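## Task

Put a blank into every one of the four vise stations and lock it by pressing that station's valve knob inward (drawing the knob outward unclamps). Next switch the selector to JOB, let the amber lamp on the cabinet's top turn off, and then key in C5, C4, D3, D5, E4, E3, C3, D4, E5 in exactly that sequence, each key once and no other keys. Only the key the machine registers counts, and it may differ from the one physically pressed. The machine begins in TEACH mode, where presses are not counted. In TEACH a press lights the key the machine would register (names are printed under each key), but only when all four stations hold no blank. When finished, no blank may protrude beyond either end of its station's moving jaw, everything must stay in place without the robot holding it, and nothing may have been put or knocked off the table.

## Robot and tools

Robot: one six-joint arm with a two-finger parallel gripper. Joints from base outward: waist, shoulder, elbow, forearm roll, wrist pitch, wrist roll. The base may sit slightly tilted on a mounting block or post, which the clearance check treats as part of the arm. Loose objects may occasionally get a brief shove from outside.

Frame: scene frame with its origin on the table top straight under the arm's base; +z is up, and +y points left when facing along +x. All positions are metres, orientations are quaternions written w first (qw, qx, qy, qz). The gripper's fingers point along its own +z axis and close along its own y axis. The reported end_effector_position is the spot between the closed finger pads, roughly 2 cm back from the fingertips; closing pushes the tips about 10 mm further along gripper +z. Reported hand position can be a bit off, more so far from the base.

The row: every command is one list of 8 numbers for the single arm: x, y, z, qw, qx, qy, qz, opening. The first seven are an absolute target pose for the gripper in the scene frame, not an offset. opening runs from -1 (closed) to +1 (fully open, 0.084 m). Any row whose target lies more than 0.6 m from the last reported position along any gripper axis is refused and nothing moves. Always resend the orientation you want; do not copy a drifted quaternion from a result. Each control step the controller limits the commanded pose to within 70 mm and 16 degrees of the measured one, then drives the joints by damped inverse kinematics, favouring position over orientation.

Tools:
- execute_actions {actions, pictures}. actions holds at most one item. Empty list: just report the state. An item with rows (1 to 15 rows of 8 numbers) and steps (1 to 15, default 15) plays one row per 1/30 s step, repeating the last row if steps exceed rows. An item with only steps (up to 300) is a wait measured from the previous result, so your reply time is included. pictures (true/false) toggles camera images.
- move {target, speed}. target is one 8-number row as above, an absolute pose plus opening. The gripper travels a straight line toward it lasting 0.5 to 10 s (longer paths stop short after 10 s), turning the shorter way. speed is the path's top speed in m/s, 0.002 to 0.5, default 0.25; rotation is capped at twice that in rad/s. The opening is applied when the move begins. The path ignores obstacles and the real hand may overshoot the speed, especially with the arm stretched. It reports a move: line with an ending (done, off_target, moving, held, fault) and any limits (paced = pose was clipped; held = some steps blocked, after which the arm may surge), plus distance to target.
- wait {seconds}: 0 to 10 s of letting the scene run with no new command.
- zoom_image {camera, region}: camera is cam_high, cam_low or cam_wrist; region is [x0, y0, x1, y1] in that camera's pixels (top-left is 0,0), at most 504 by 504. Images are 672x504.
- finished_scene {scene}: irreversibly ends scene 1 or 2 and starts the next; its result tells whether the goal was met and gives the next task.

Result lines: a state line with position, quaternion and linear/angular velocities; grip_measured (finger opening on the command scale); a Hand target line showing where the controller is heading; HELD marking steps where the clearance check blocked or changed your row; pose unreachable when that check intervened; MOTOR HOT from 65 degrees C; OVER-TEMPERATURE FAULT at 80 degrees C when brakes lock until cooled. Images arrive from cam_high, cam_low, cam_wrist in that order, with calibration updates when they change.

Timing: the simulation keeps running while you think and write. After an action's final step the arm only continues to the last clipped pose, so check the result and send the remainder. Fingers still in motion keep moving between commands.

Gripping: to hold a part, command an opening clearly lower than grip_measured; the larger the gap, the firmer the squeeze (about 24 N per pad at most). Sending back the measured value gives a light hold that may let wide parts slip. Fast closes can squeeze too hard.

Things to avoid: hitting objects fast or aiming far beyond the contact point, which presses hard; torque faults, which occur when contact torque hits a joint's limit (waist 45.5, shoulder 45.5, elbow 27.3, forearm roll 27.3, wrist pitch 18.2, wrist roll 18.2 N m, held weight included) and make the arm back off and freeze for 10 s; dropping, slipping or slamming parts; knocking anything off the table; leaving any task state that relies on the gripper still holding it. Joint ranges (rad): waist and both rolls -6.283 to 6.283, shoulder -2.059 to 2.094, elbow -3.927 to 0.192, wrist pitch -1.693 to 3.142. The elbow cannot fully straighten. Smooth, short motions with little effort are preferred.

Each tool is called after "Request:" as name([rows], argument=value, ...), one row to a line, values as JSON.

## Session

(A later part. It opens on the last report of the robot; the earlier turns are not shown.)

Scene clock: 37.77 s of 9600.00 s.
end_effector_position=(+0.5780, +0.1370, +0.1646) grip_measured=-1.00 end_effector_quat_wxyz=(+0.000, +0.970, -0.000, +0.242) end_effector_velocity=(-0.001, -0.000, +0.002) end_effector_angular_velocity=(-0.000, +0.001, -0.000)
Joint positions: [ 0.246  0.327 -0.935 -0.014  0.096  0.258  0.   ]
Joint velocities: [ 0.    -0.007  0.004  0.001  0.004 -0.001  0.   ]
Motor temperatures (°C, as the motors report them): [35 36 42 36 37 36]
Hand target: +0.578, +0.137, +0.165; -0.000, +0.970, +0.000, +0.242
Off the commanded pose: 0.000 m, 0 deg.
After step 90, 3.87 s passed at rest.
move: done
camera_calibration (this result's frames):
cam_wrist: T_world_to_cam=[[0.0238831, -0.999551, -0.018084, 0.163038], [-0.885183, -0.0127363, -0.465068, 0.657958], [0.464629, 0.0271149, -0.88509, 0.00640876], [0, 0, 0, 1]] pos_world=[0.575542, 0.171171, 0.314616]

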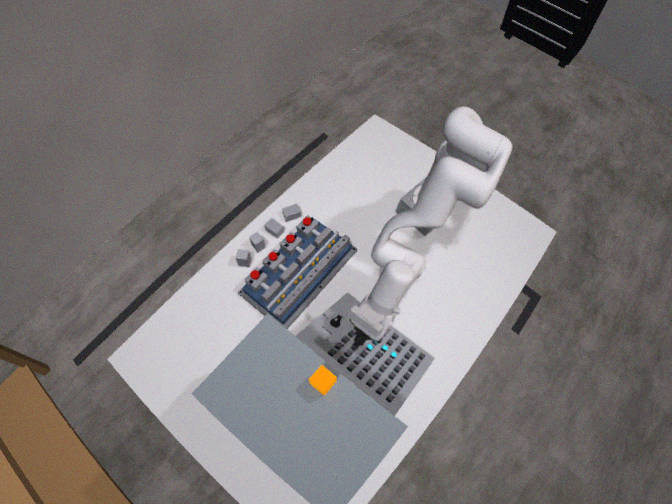

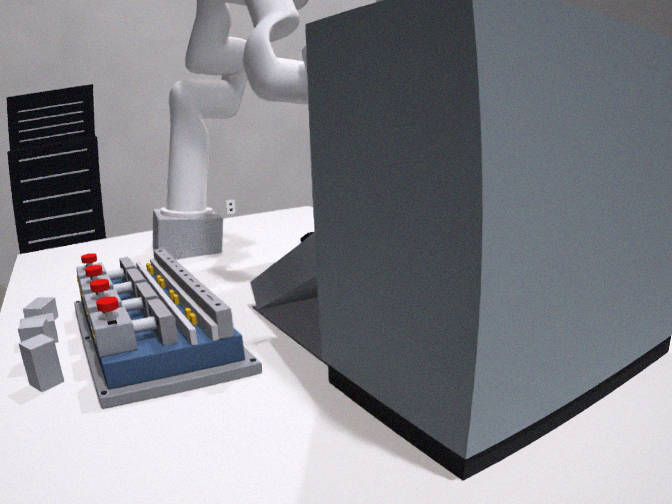

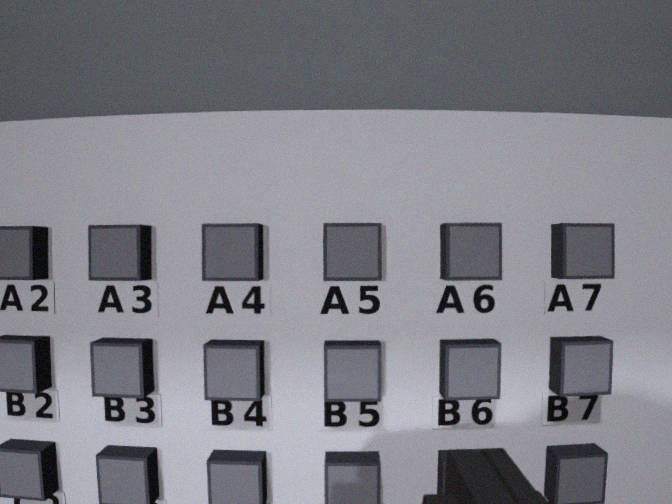

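Request:
move(target=[0.608,0.137,0.181,0,0.97,0,0.242,-1], speed=0.1)

Request:
move(target=[0.6175,0.137,0.1635,0,0.97,0,0.242,-1], speed=0.03)

Request:
move(target=[0.608,0.137,0.181,0,0.97,0,0.242,-1], speed=0.1)

Request:
move(target=[0.608,0.171,0.181,0,0.97,0,0.242,-1], speed=0.1)

Request:
move(target=[0.6175,0.171,0.1635,0,0.97,0,0.242,-1], speed=0.03)

Request:
move(target=[0.608,0.171,0.181,0,0.97,0,0.242,-1], speed=0.1)

Request:
move(target=[0.608,0.205,0.181,0,0.97,0,0.242,-1], speed=0.1)

Request:
move(target=[0.6175,0.205,0.1635,0,0.97,0,0.242,-1], speed=0.03)

Request:
move(target=[0.608,0.205,0.181,0,0.97,0,0.242,-1], speed=0.1)

Request:
move(target=[0.578,0.205,0.165,0,0.97,0,0.242,-1], speed=0.1)

Request:
move(target=[0.5875,0.205,0.1475,0,0.97,0,0.242,-1], speed=0.03)

Request:
move(target=[0.578,0.205,0.165,0,0.97,0,0.242,-1], speed=0.1)

Request:
move(target=[0.578,0.171,0.165,0,0.97,0,0.242,-1], speed=0.1)

Request:
move(target=[0.5875,0.171,0.1475,0,0.97,0,0.242,-1], speed=0.03)

Request:
move(target=[0.56,0.171,0.20,0,0.97,0,0.242,-1], speed=0.1)

Request:
move(target=[0.5,0.05,0.25,0,0.97,0,0.242,-1], speed=0.2)

Request:
zoom_image(camera="cam_high", region=[290,270,450,420])

Scene clock: 44.97 s of 9600.00 s.
end_effector_position=(+0.6076, +0.1369, +0.1806) grip_measured=-1.00 end_effector_quat_wxyz=(+0.000, +0.970, -0.000, +0.242) end_effector_velocity=(+0.003, +0.000, +0.002) end_effector_angular_velocity=(+0.001, -0.000, +0.002)
Joint positions: [ 0.235  0.366 -1.056  0.022  0.177  0.212  0.   ]
Joint velocities: [-0.001  0.005 -0.014  0.011  0.009 -0.012  0.   ]
Motor temperatures (°C, as the motors report them): [35 36 42 36 37 36]
Hand target: +0.608, +0.137, +0.181; -0.000, +0.970, +0.000, +0.242
Off the commanded pose: 0.001 m, 0 deg.
After step 90, 3.37 s passed at rest.
move: done
camera_calibration (this result's frames):
cam_wrist: T_world_to_cam=[[0.0238297, -0.999555, -0.0179703, 0.162565], [-0.88514, -0.0127394, -0.46515, 0.691528], [0.464713, 0.0269907, -0.88505, 0.00681507], [0, 0, 0, 1]] pos_world=[0.605058, 0.171118, 0.330617]

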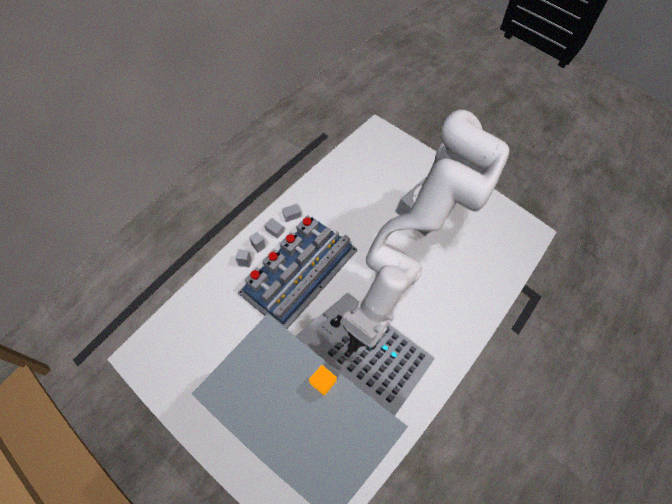

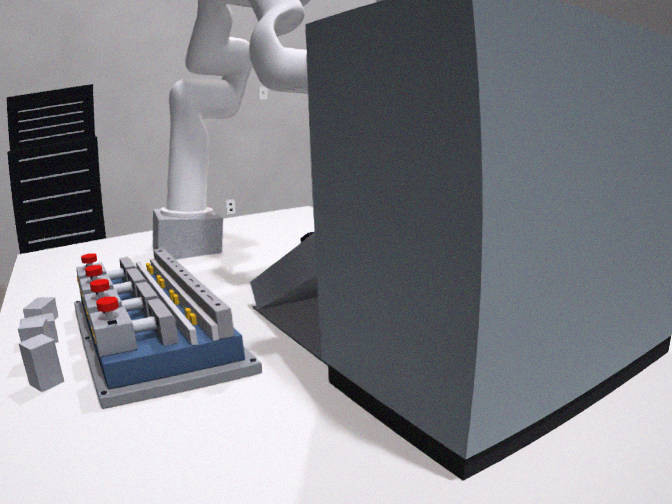

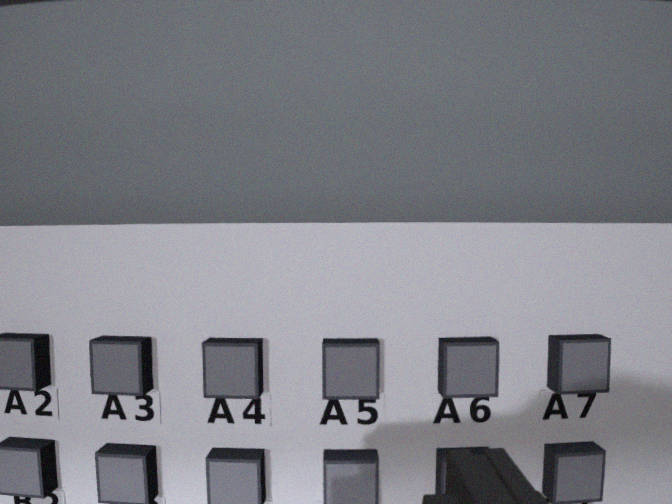

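Scene clock: 45.93 s of 9600.00 s.
end_effector_position=(+0.6174, +0.1370, +0.1639) grip_measured=-1.00 end_effector_quat_wxyz=(-0.000, +0.970, +0.000, +0.242) end_effector_velocity=(+0.003, +0.000, -0.000) end_effector_angular_velocity=(+0.001, -0.006, +0.001)
Joint positions: [ 0.235  0.429 -1.095  0.025  0.153  0.21   0.   ]
Joint velocities: [-0.     0.008 -0.008  0.001 -0.006 -0.001  0.   ]
Motor temperatures (°C, as the motors report them): [35 36 42 36 37 36]
Hand target: +0.617, +0.137, +0.164; +0.000, +0.970, -0.000, +0.242
Off the commanded pose: 0.000 m, 0 deg.
move: done
camera_calibration (this result's frames):
cam_wrist: T_world_to_cam=[[0.0239524, -0.999548, -0.0181595, 0.162059], [-0.88485, -0.0127431, -0.465701, 0.692383], [0.46526, 0.0272231, -0.884756, -0.0128761], [0, 0, 0, 1]] pos_world=[0.614765, 0.171159, 0.313995]

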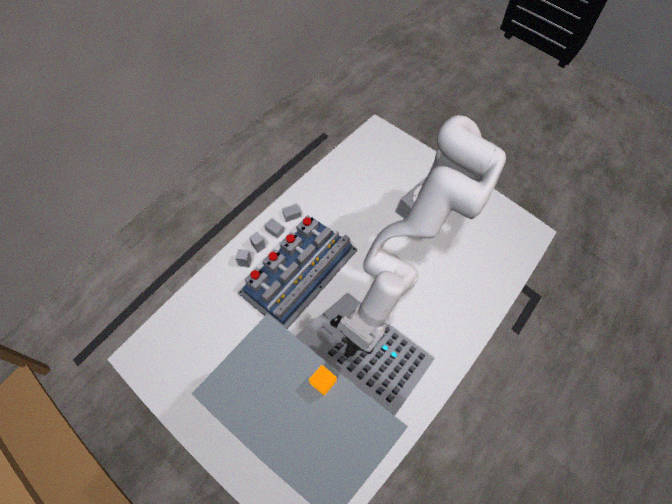

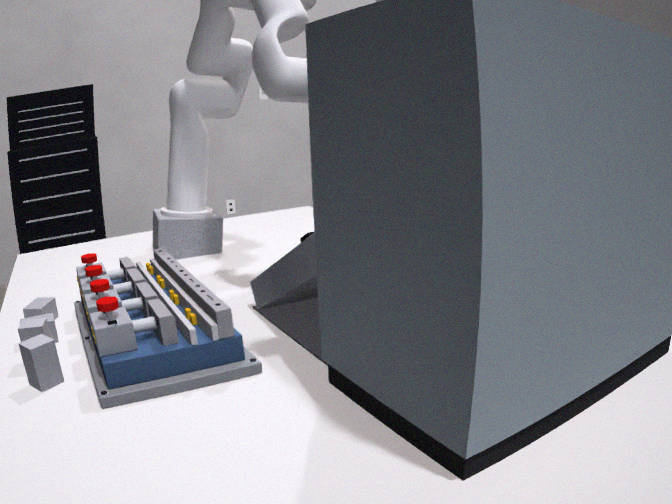

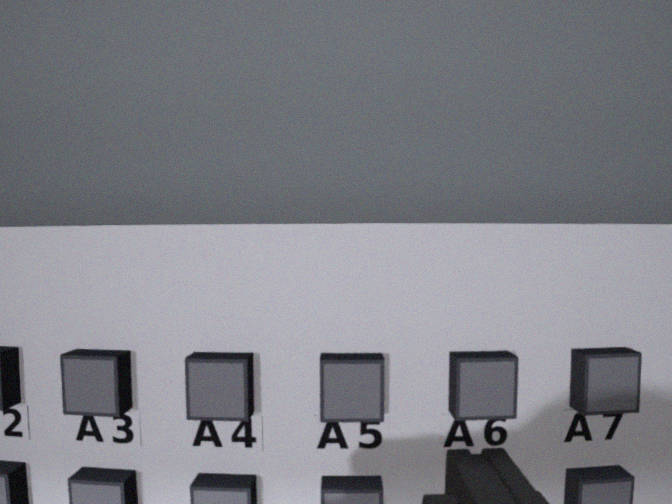

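Scene clock: 46.73 s of 9600.00 s.
end_effector_position=(+0.6081, +0.1370, +0.1806) grip_measured=-1.00 end_effector_quat_wxyz=(+0.000, +0.970, -0.000, +0.242) end_effector_velocity=(-0.001, -0.000, +0.002) end_effector_angular_velocity=(+0.000, +0.001, -0.001)
Joint positions: [ 0.235  0.368 -1.058  0.023  0.178  0.212  0.   ]
Joint velocities: [-0.    -0.007  0.004 -0.     0.003  0.001  0.   ]
Motor temperatures (°C, as the motors report them): [35 36 42 36 37 36]
Hand target: +0.608, +0.137, +0.181; -0.000, +0.970, +0.000, +0.242
Off the commanded pose: 0.000 m, 0 deg.
move: done
camera_calibration (this result's frames):
cam_wrist: T_world_to_cam=[[0.0238981, -0.99955, -0.0181087, 0.162612], [-0.885179, -0.0127379, -0.465076, 0.691962], [0.464637, 0.0271439, -0.885085, 0.0066264], [0, 0, 0, 1]] pos_world=[0.605545, 0.171173, 0.330625]

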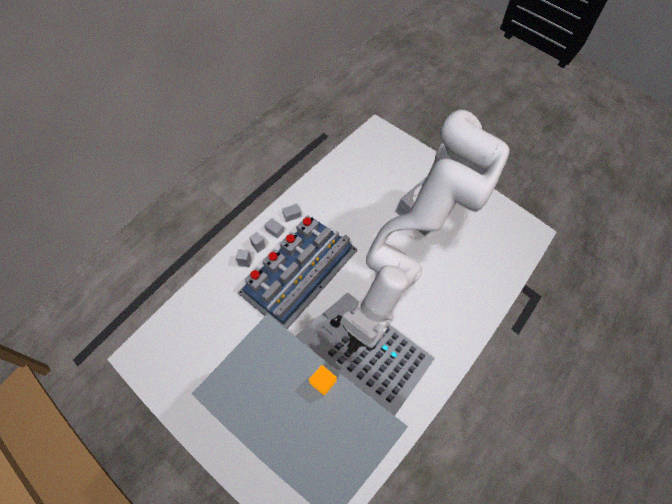

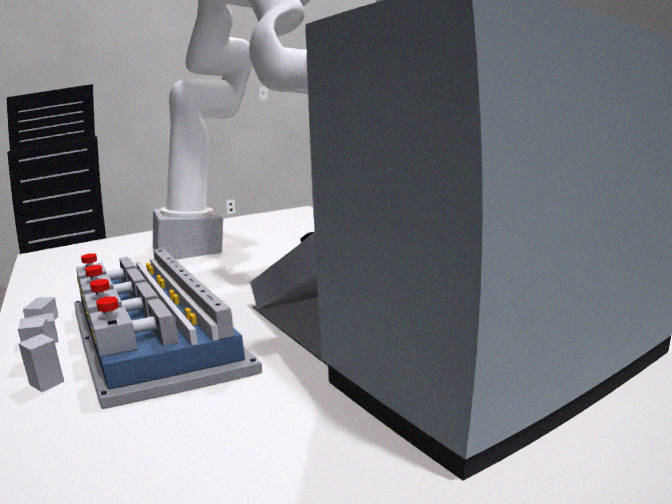

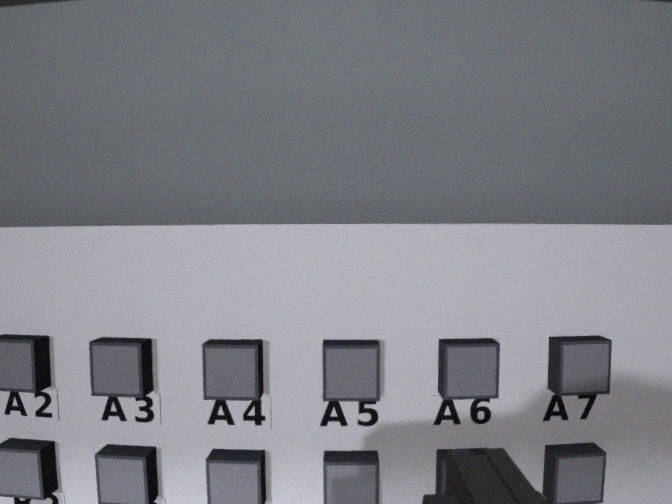

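Scene clock: 47.60 s of 9600.00 s.
end_effector_position=(+0.6081, +0.1706, +0.1809) grip_measured=-1.00 end_effector_quat_wxyz=(-0.000, +0.970, +0.000, +0.242) end_effector_velocity=(+0.000, +0.002, +0.000) end_effector_angular_velocity=(-0.003, -0.000, -0.003)
Joint positions: [ 0.283  0.38  -1.093 -0.093  0.202  0.367  0.   ]
Joint velocities: [ 0.003  0.001 -0.004 -0.026  0.004  0.028  0.   ]
Motor temperatures (°C, as the motors report them): [35 36 42 36 37 36]
Hand target: +0.608, +0.171, +0.181; -0.000, +0.970, +0.000, +0.242
Off the commanded pose: 0.000 m, 0 deg.
move: done
camera_calibration (this result's frames):
cam_wrist: T_world_to_cam=[[0.0241499, -0.999535, -0.0186095, 0.196189], [-0.885141, -0.0127258, -0.46515, 0.692577], [0.464697, 0.0277053, -0.885036, 0.00587686], [0, 0, 0, 1]] pos_world=[0.605559, 0.204749, 0.331004]

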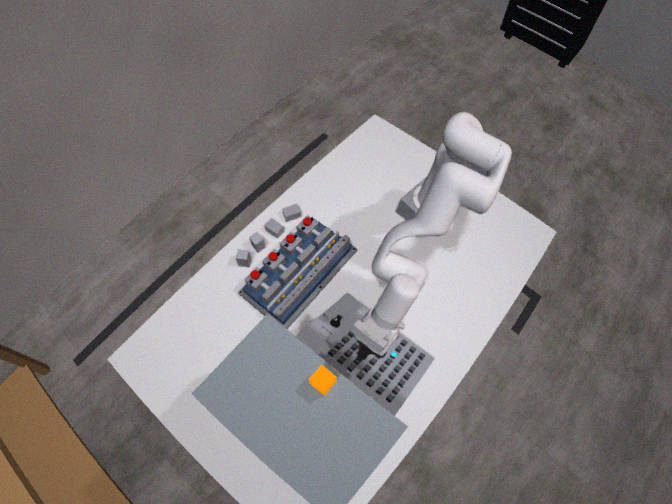

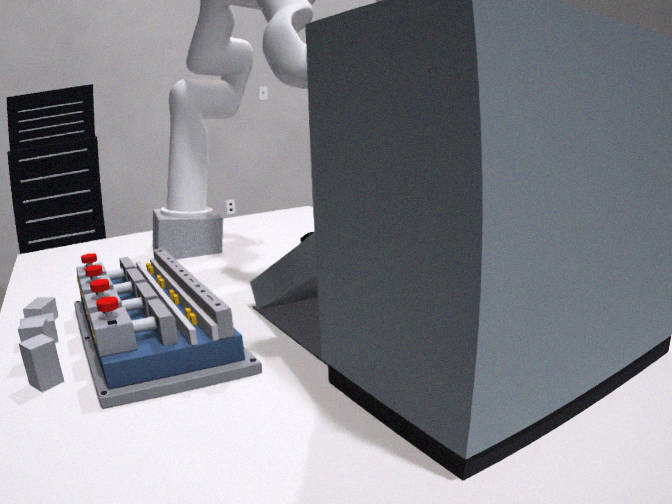

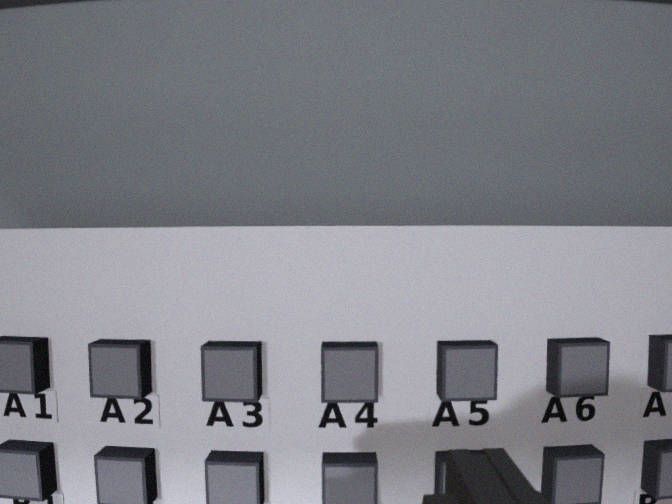

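Scene clock: 48.57 s of 9600.00 s.
end_effector_position=(+0.6174, +0.1710, +0.1640) grip_measured=-1.00 end_effector_quat_wxyz=(-0.000, +0.970, +0.000, +0.242) end_effector_velocity=(+0.002, +0.001, -0.001) end_effector_angular_velocity=(+0.001, -0.004, +0.001)
Joint positions: [ 0.281  0.442 -1.131 -0.105  0.178  0.377  0.   ]
Joint velocities: [-0.     0.007 -0.008 -0.002 -0.004  0.002  0.   ]
Motor temperatures (°C, as the motors report them): [35 36 42 36 37 36]
Hand target: +0.617, +0.171, +0.164; +0.000, +0.970, -0.000, +0.242
Off the commanded pose: 0.000 m, 0 deg.
move: done
camera_calibration (this result's frames):
cam_wrist: T_world_to_cam=[[0.0239832, -0.999546, -0.0182333, 0.196042], [-0.884847, -0.0127359, -0.465708, 0.692834], [0.465264, 0.0273028, -0.884751, -0.0138077], [0, 0, 0, 1]] pos_world=[0.614775, 0.205154, 0.314016]

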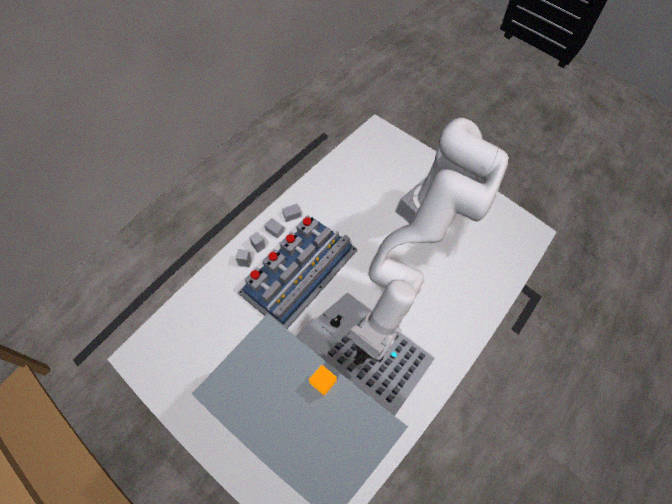

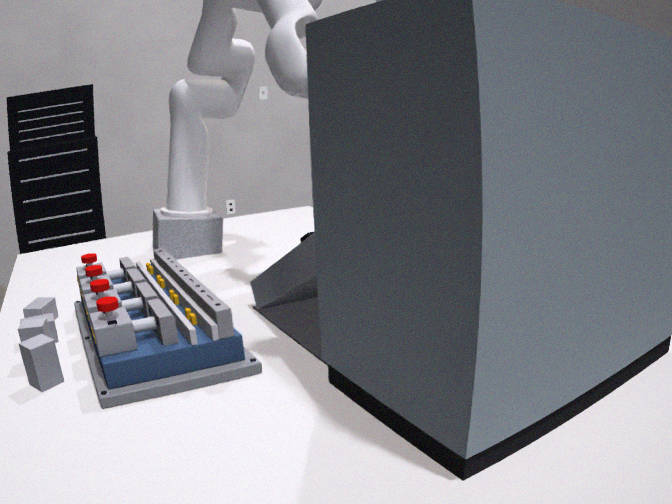

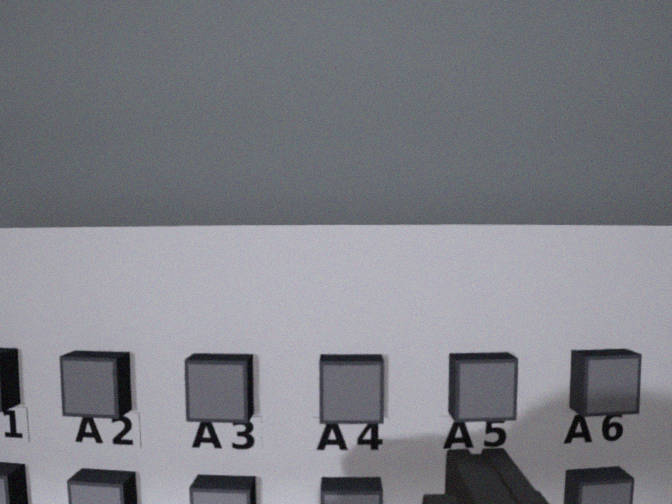

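Scene clock: 49.37 s of 9600.00 s.
end_effector_position=(+0.6080, +0.1710, +0.1806) grip_measured=-1.00 end_effector_quat_wxyz=(+0.000, +0.970, -0.000, +0.242) end_effector_velocity=(-0.001, -0.000, +0.001) end_effector_angular_velocity=(-0.000, +0.002, -0.000)
Joint positions: [ 0.283  0.381 -1.094 -0.097  0.202  0.371  0.   ]
Joint velocities: [ 0.    -0.006  0.004  0.001  0.004 -0.001  0.   ]
Motor temperatures (°C, as the motors report them): [35 36 42 36 37 36]
Hand target: +0.608, +0.171, +0.181; -0.000, +0.970, +0.000, +0.242
Off the commanded pose: 0.000 m, 0 deg.
move: done
camera_calibration (this result's frames):
cam_wrist: T_world_to_cam=[[0.0238782, -0.999552, -0.0180461, 0.196584], [-0.88518, -0.0127494, -0.465074, 0.692391], [0.464635, 0.0270792, -0.885088, 0.00570886], [0, 0, 0, 1]] pos_world=[0.605544, 0.205169, 0.330613]

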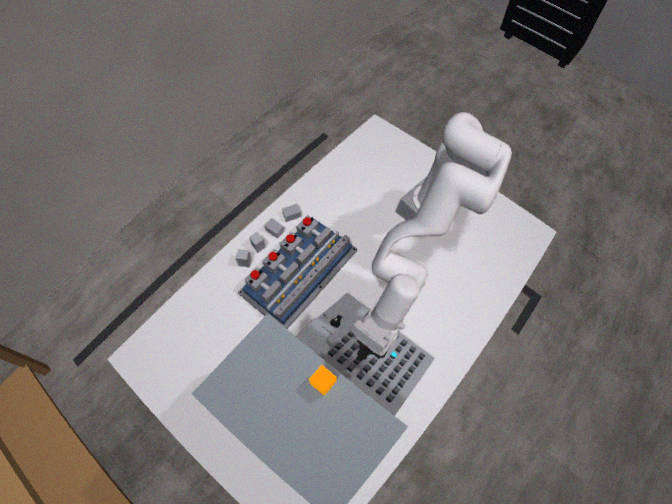

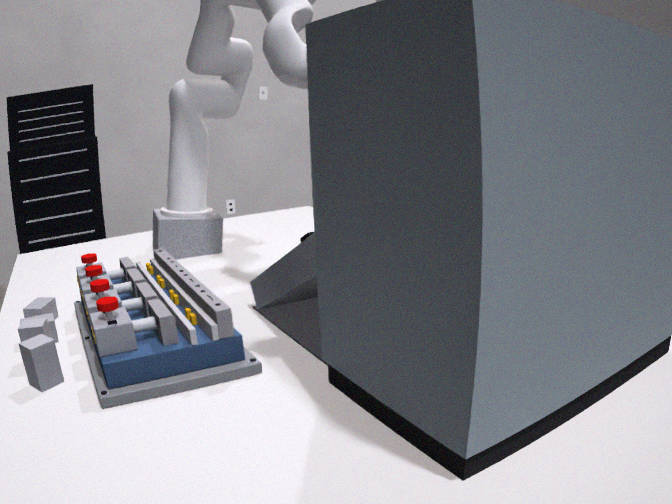

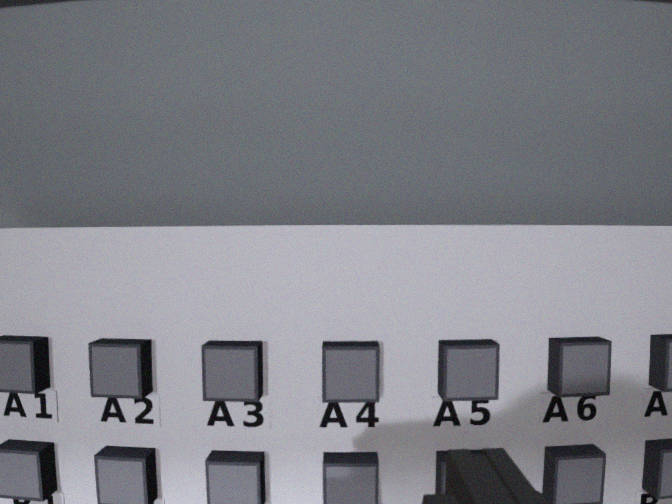

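Scene clock: 50.20 s of 9600.00 s.
end_effector_position=(+0.6081, +0.2046, +0.1809) grip_measured=-1.00 end_effector_quat_wxyz=(-0.000, +0.970, +0.000, +0.242) end_effector_velocity=(+0.000, +0.003, +0.000) end_effector_angular_velocity=(-0.002, -0.002, -0.003)
Joint positions: [ 0.333  0.399 -1.14  -0.188  0.234  0.502  0.   ]
Joint velocities: [ 0.004  0.002 -0.006 -0.021  0.004  0.026  0.   ]
Motor temperatures (°C, as the motors report them): [35 36 42 36 37 36]
Hand target: +0.608, +0.205, +0.181; -0.000, +0.970, +0.000, +0.242
Off the commanded pose: 0.000 m, 0 deg.
move: done
camera_calibration (this result's frames):
cam_wrist: T_world_to_cam=[[0.0240851, -0.99954, -0.0184547, 0.230089], [-0.885175, -0.0127424, -0.465084, 0.693001], [0.464635, 0.0275372, -0.885074, 0.00500342], [0, 0, 0, 1]] pos_world=[0.60556, 0.238676, 0.330978]

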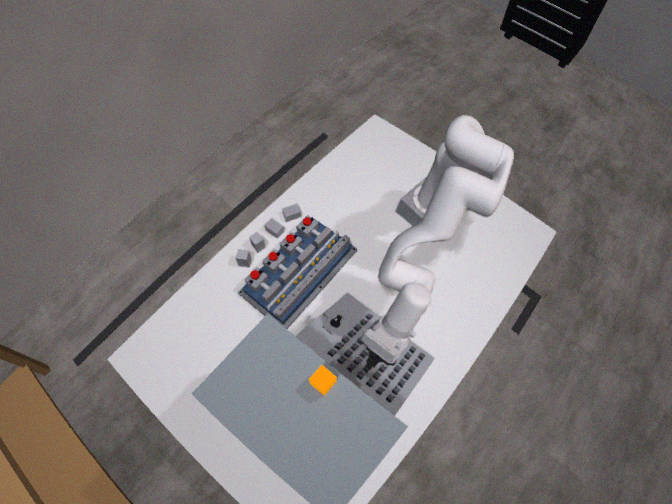

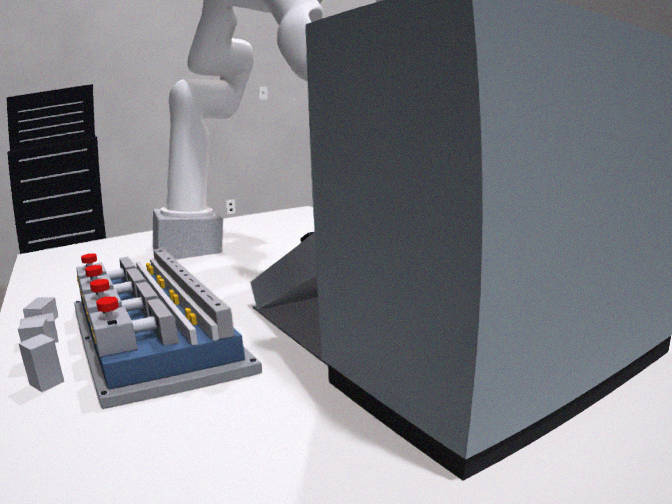

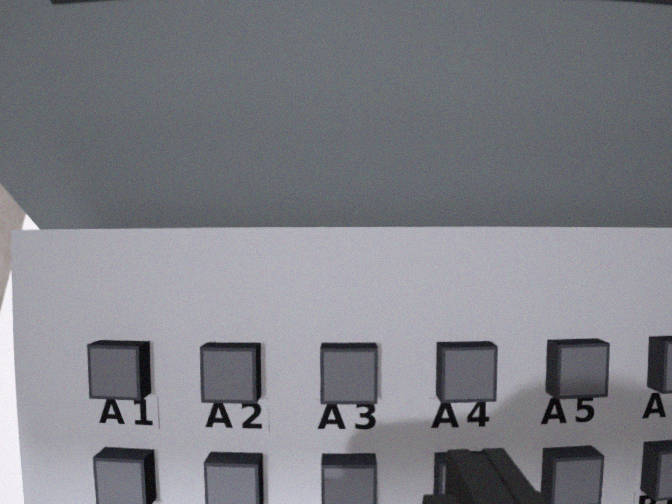

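Scene clock: 51.17 s of 9600.00 s.
end_effector_position=(+0.6174, +0.2050, +0.1640) grip_measured=-1.00 end_effector_quat_wxyz=(-0.000, +0.970, +0.000, +0.242) end_effector_velocity=(+0.002, +0.000, -0.001) end_effector_angular_velocity=(+0.000, -0.002, +0.000)
Joint positions: [ 0.33   0.46  -1.178 -0.203  0.211  0.515  0.   ]
Joint velocities: [-0.     0.008 -0.007 -0.003 -0.002  0.002  0.   ]
Motor temperatures (°C, as the motors report them): [35 36 42 36 37 36]
Hand target: +0.617, +0.205, +0.164; -0.000, +0.970, -0.000, +0.242
Off the commanded pose: 0.001 m, 0 deg.
move: done
camera_calibration (this result's frames):
cam_wrist: T_world_to_cam=[[0.0240075, -0.999545, -0.0182833, 0.230042], [-0.884815, -0.0127322, -0.465769, 0.693294], [0.465324, 0.0273593, -0.884718, -0.0147633], [0, 0, 0, 1]] pos_world=[0.614784, 0.239168, 0.314059]

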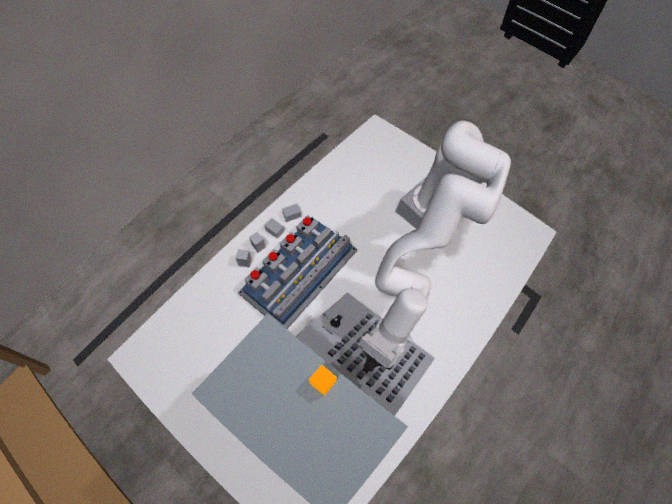

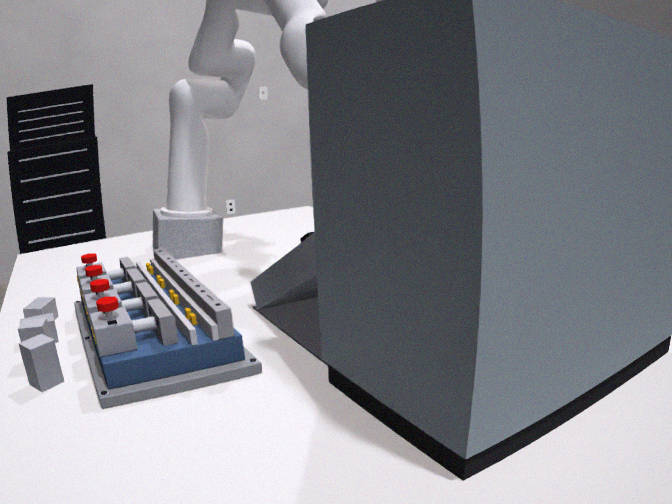

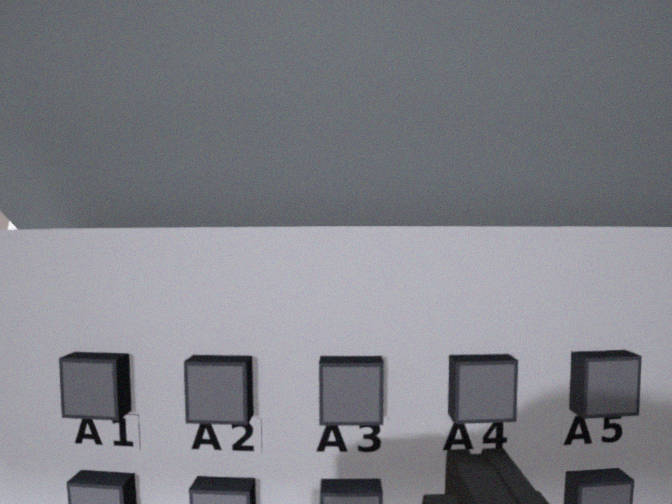

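Scene clock: 51.97 s of 9600.00 s.
end_effector_position=(+0.6080, +0.2050, +0.1806) grip_measured=-1.00 end_effector_quat_wxyz=(+0.000, +0.970, -0.000, +0.242) end_effector_velocity=(-0.001, -0.000, +0.001) end_effector_angular_velocity=(-0.001, +0.002, +0.000)
Joint positions: [ 0.333  0.4   -1.14  -0.191  0.234  0.506  0.   ]
Joint velocities: [ 0.    -0.006  0.005  0.002  0.004 -0.002  0.   ]
Motor temperatures (°C, as the motors report them): [35 36 42 36 37 36]
Hand target: +0.608, +0.205, +0.181; +0.000, +0.970, +0.000, +0.242
Off the commanded pose: 0.000 m, 0 deg.
move: done
camera_calibration (this result's frames):
cam_wrist: T_world_to_cam=[[0.0238658, -0.999553, -0.0180005, 0.230557], [-0.885181, -0.0127597, -0.465072, 0.692821], [0.464634, 0.027033, -0.88509, 0.0047904], [0, 0, 0, 1]] pos_world=[0.605544, 0.239164, 0.330602]

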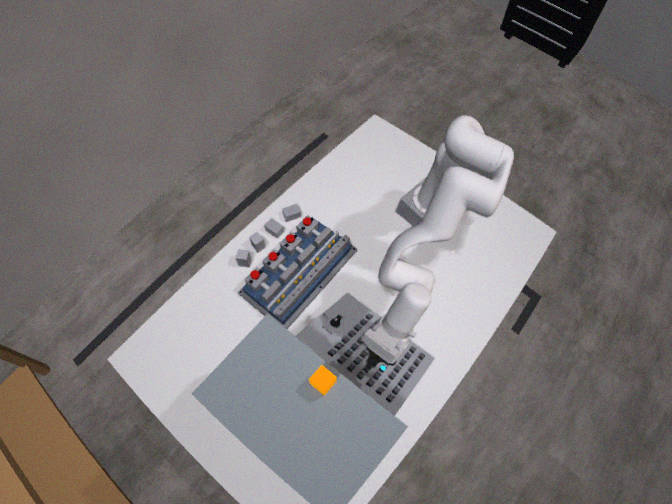

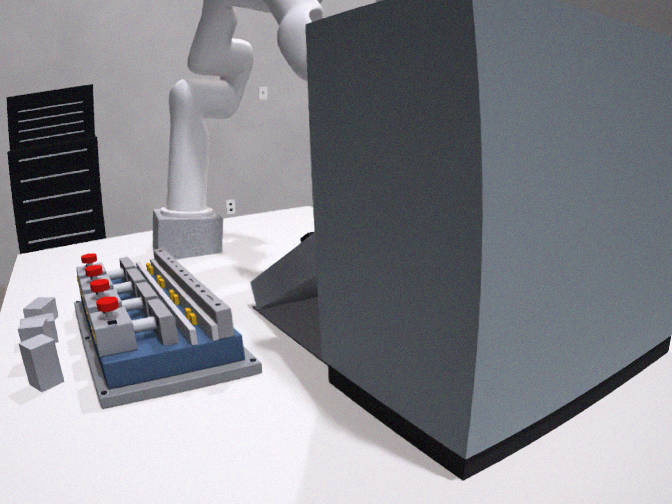

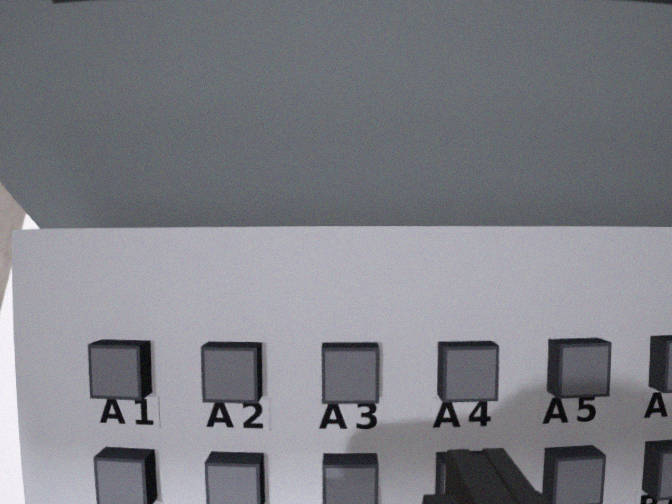

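Scene clock: 52.80 s of 9600.00 s.
end_effector_position=(+0.5784, +0.2051, +0.1654) grip_measured=-1.00 end_effector_quat_wxyz=(-0.000, +0.970, +0.000, +0.242) end_effector_velocity=(-0.003, -0.000, -0.001) end_effector_angular_velocity=(-0.003, -0.004, -0.003)
Joint positions: [ 0.34   0.357 -1.023 -0.291  0.162  0.612  0.   ]
Joint velocities: [-0.002 -0.004  0.011 -0.043 -0.009  0.042  0.   ]
Motor temperatures (°C, as the motors report them): [35 36 42 36 37 36]
Hand target: +0.578, +0.205, +0.165; -0.000, +0.970, +0.000, +0.242
Off the commanded pose: 0.001 m, 0 deg.
move: done
camera_calibration (this result's frames):
cam_wrist: T_world_to_cam=[[0.0242999, -0.999528, -0.0188151, 0.231022], [-0.885092, -0.0127601, -0.465242, 0.659497], [0.464782, 0.0279584, -0.884983, 0.00485874], [0, 0, 0, 1]] pos_world=[0.575843, 0.239192, 0.315473]

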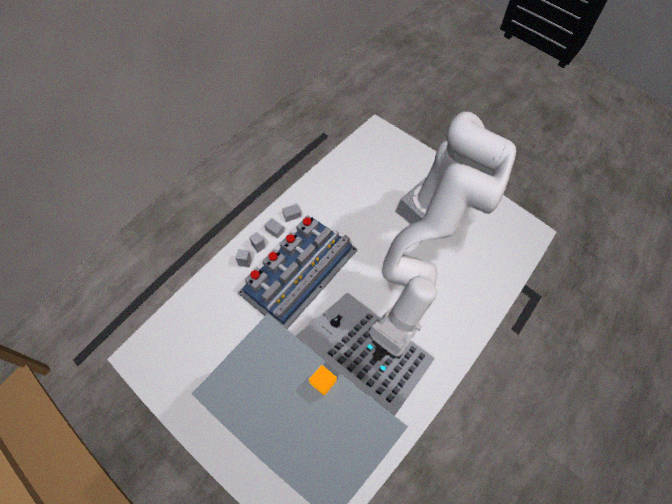

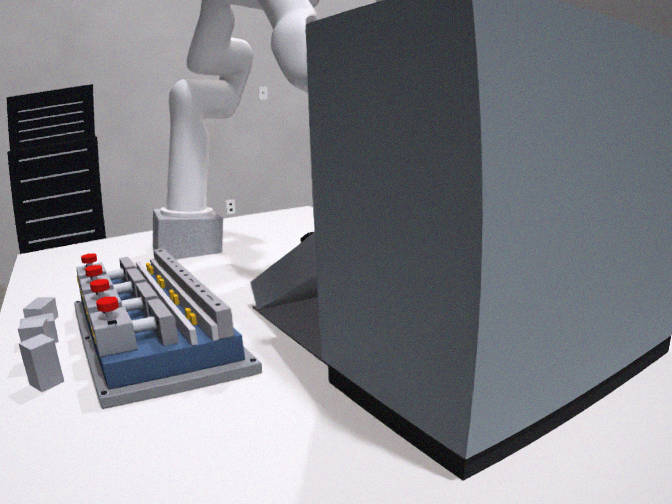

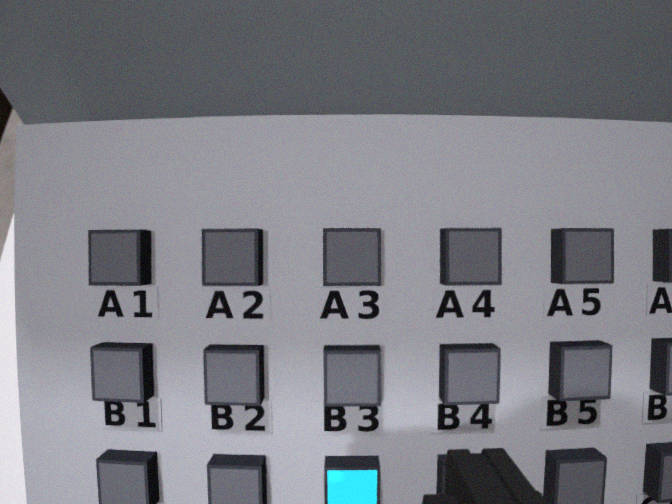

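Scene clock: 53.80 s of 9600.00 s.
end_effector_position=(+0.5873, +0.2050, +0.1478) grip_measured=-1.00 end_effector_quat_wxyz=(-0.000, +0.970, +0.000, +0.242) end_effector_velocity=(+0.001, -0.000, -0.002) end_effector_angular_velocity=(-0.001, +0.000, -0.001)
Joint positions: [ 0.333  0.421 -1.062 -0.326  0.137  0.642  0.   ]
Joint velocities: [-0.001  0.007 -0.004 -0.007 -0.002  0.006  0.   ]
Motor temperatures (°C, as the motors report them): [35 36 42 36 37 36]
Hand target: +0.587, +0.205, +0.148; -0.000, +0.970, -0.000, +0.242
Off the commanded pose: 0.000 m, 0 deg.
move: done
camera_calibration (this result's frames):
cam_wrist: T_world_to_cam=[[0.0240087, -0.999546, -0.0182077, 0.230425], [-0.885022, -0.0127807, -0.465373, 0.65918], [0.464929, 0.0272872, -0.884927, -0.0148557], [0, 0, 0, 1]] pos_world=[0.584763, 0.239151, 0.297814]

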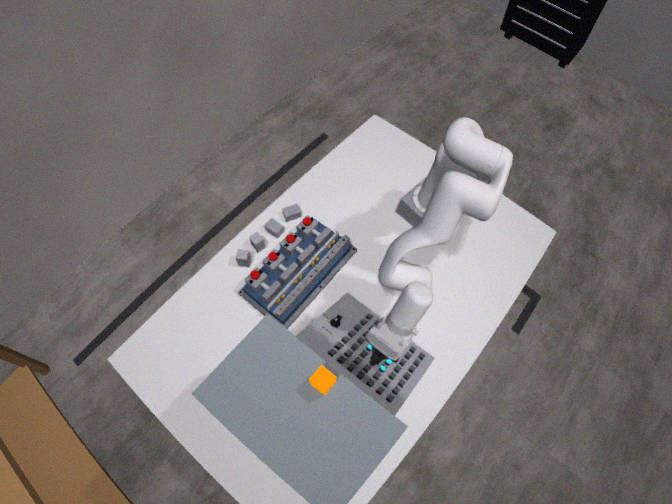

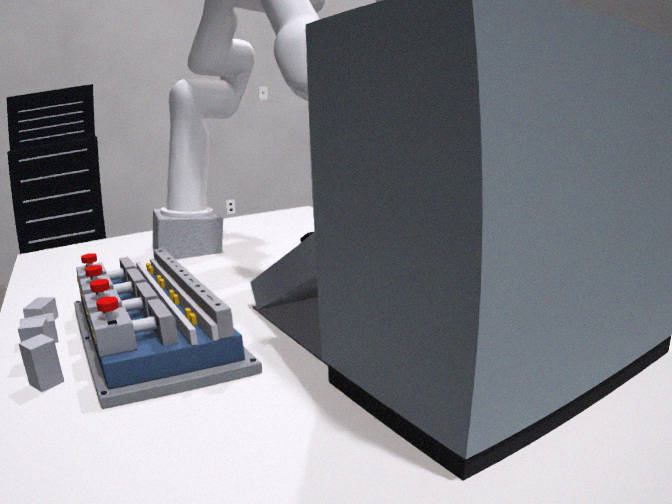

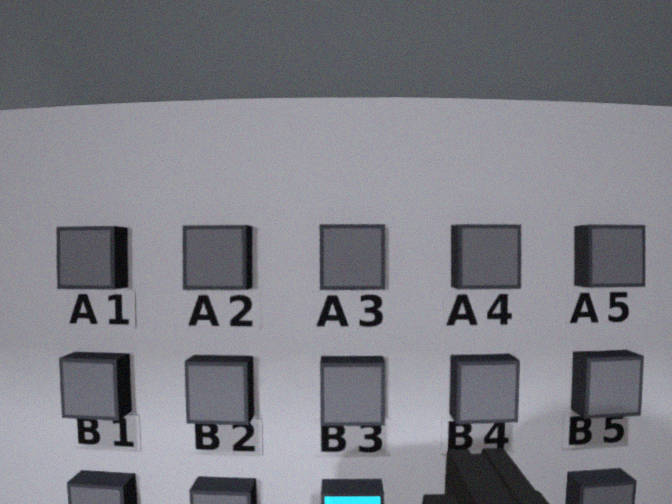

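Scene clock: 54.60 s of 9600.00 s.
end_effector_position=(+0.5781, +0.2050, +0.1646) grip_measured=-1.00 end_effector_quat_wxyz=(+0.000, +0.970, -0.000, +0.242) end_effector_velocity=(-0.001, -0.000, +0.001) end_effector_angular_velocity=(-0.000, +0.001, +0.000)
Joint positions: [ 0.339  0.358 -1.023 -0.297  0.161  0.619  0.   ]
Joint velocities: [ 0.001 -0.007  0.005  0.006  0.003 -0.005  0.   ]
Motor temperatures (°C, as the motors report them): [35 36 42 36 37 36]
Hand target: +0.578, +0.205, +0.165; +0.000, +0.970, +0.000, +0.242
Off the commanded pose: 0.000 m, 0 deg.
move: done
camera_calibration (this result's frames):
cam_wrist: T_world_to_cam=[[0.0238403, -0.999555, -0.0179545, 0.230988], [-0.885131, -0.0127557, -0.465166, 0.658834], [0.46473, 0.0269818, -0.885041, 0.00453312], [0, 0, 0, 1]] pos_world=[0.575541, 0.239167, 0.314626]

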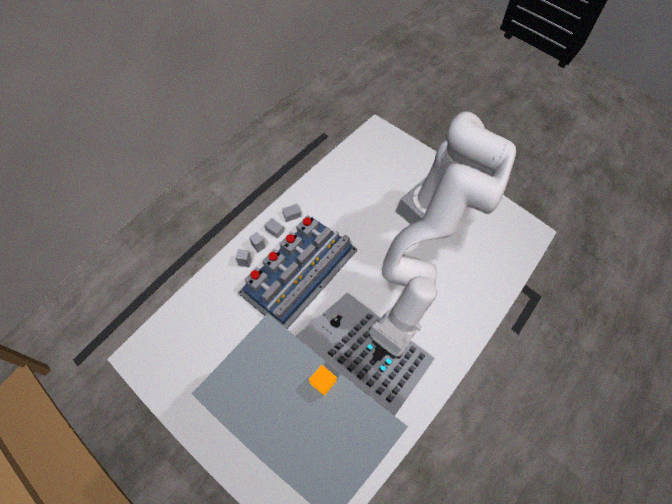

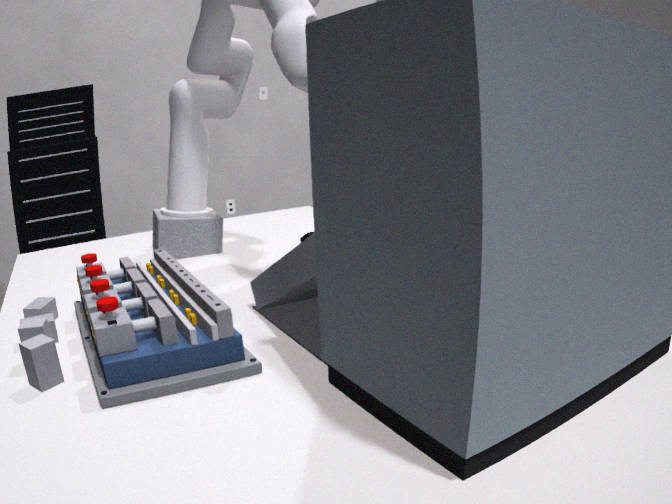

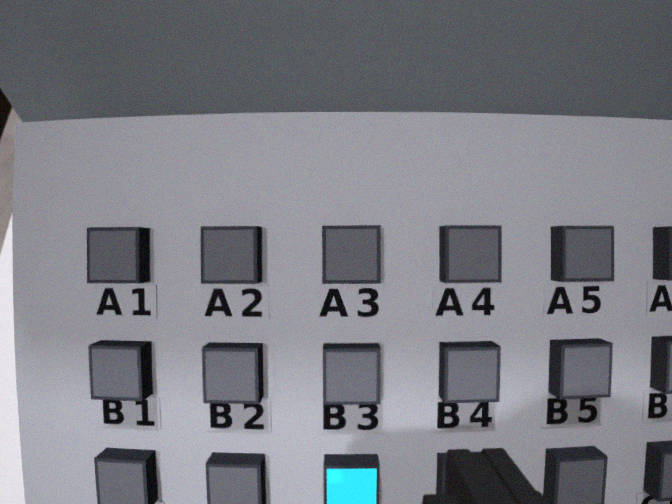

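Scene clock: 55.43 s of 9600.00 s.
end_effector_position=(+0.5779, +0.1714, +0.1651) grip_measured=-1.00 end_effector_quat_wxyz=(+0.000, +0.970, -0.000, +0.243) end_effector_velocity=(-0.000, -0.003, -0.000) end_effector_angular_velocity=(+0.005, +0.005, +0.004)
Joint positions: [ 0.289  0.338 -0.973 -0.192  0.124  0.472  0.   ]
Joint velocities: [-0.    -0.002  0.005  0.062 -0.001 -0.063  0.   ]
Motor temperatures (°C, as the motors report them): [35 36 42 36 37 36]
Hand target: +0.578, +0.171, +0.165; +0.000, +0.970, -0.000, +0.242
Off the commanded pose: 0.000 m, 0 deg.
move: done
camera_calibration (this result's frames):
cam_wrist: T_world_to_cam=[[0.023403, -0.999577, -0.0172859, 0.197632], [-0.884577, -0.012648, -0.466223, 0.658349], [0.465807, 0.0262017, -0.884498, 0.00535418], [0, 0, 0, 1]] pos_world=[0.575241, 0.205734, 0.315089]

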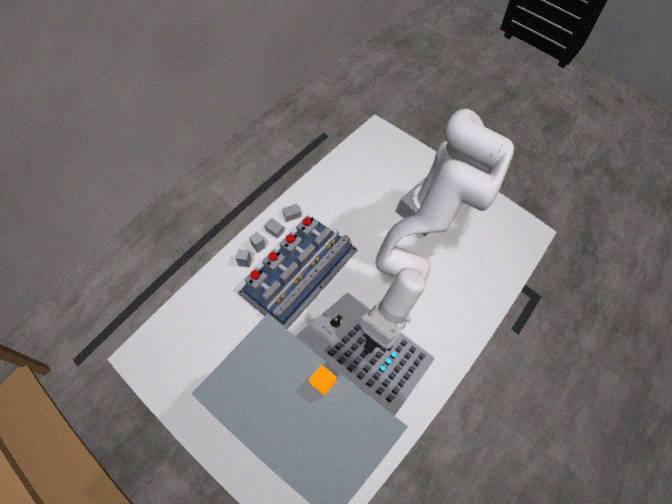

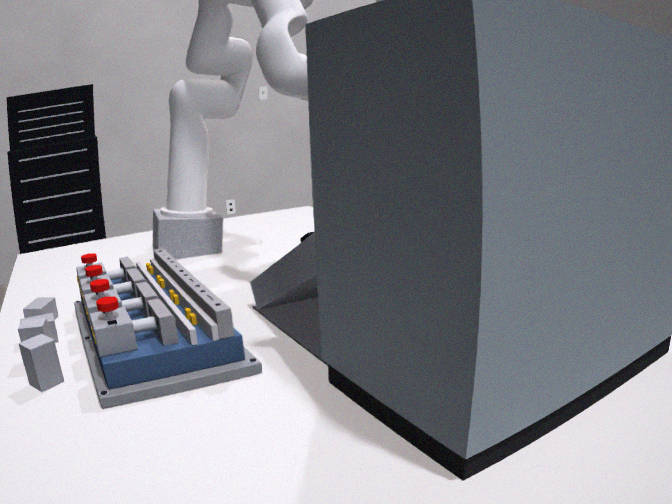

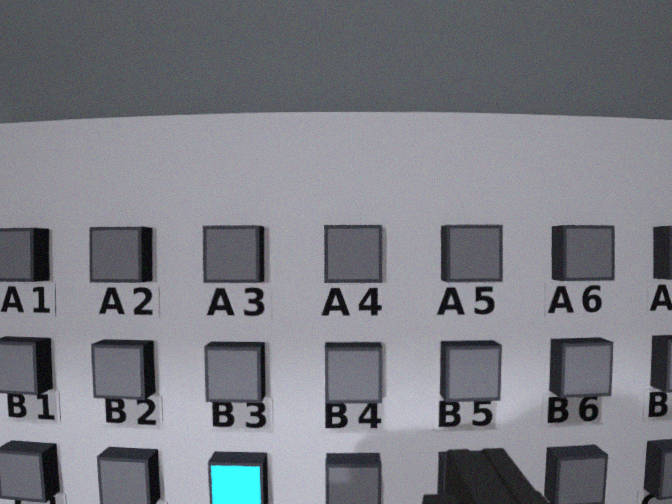

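Scene clock: 56.43 s of 9600.00 s.
end_effector_position=(+0.5874, +0.1710, +0.1479) grip_measured=-1.00 end_effector_quat_wxyz=(-0.000, +0.970, +0.000, +0.242) end_effector_velocity=(+0.002, +0.000, -0.000) end_effector_angular_velocity=(+0.002, -0.004, -0.000)
Joint positions: [ 0.284  0.404 -1.012 -0.206  0.098  0.482  0.   ]
Joint velocities: [-0.001  0.006 -0.006 -0.003 -0.004  0.003  0.   ]
Motor temperatures (°C, as the motors report them): [35 36 42 36 37 36]
Hand target: +0.587, +0.171, +0.148; -0.000, +0.970, -0.000, +0.242
Off the commanded pose: 0.000 m, 0 deg.
move: done
camera_calibration (this result's frames):
cam_wrist: T_world_to_cam=[[0.024004, -0.999546, -0.0182172, 0.196475], [-0.884884, -0.0127639, -0.465636, 0.65881], [0.465192, 0.0272972, -0.884789, -0.0140574], [0, 0, 0, 1]] pos_world=[0.584794, 0.205178, 0.297907]

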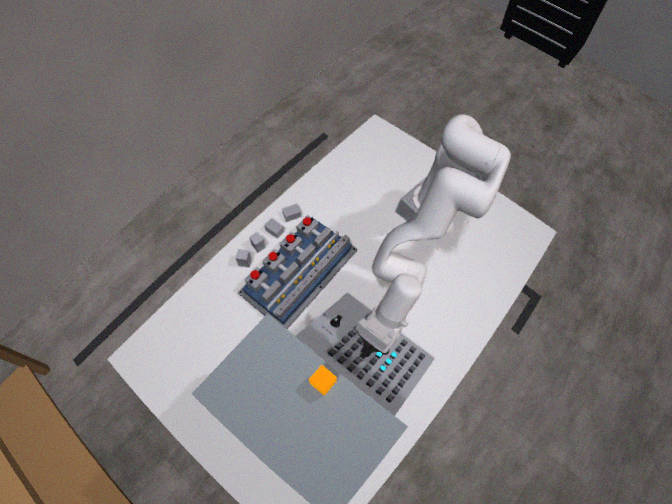

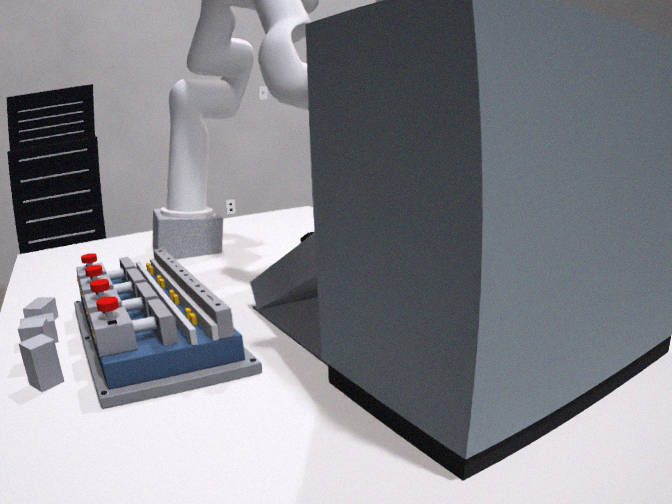

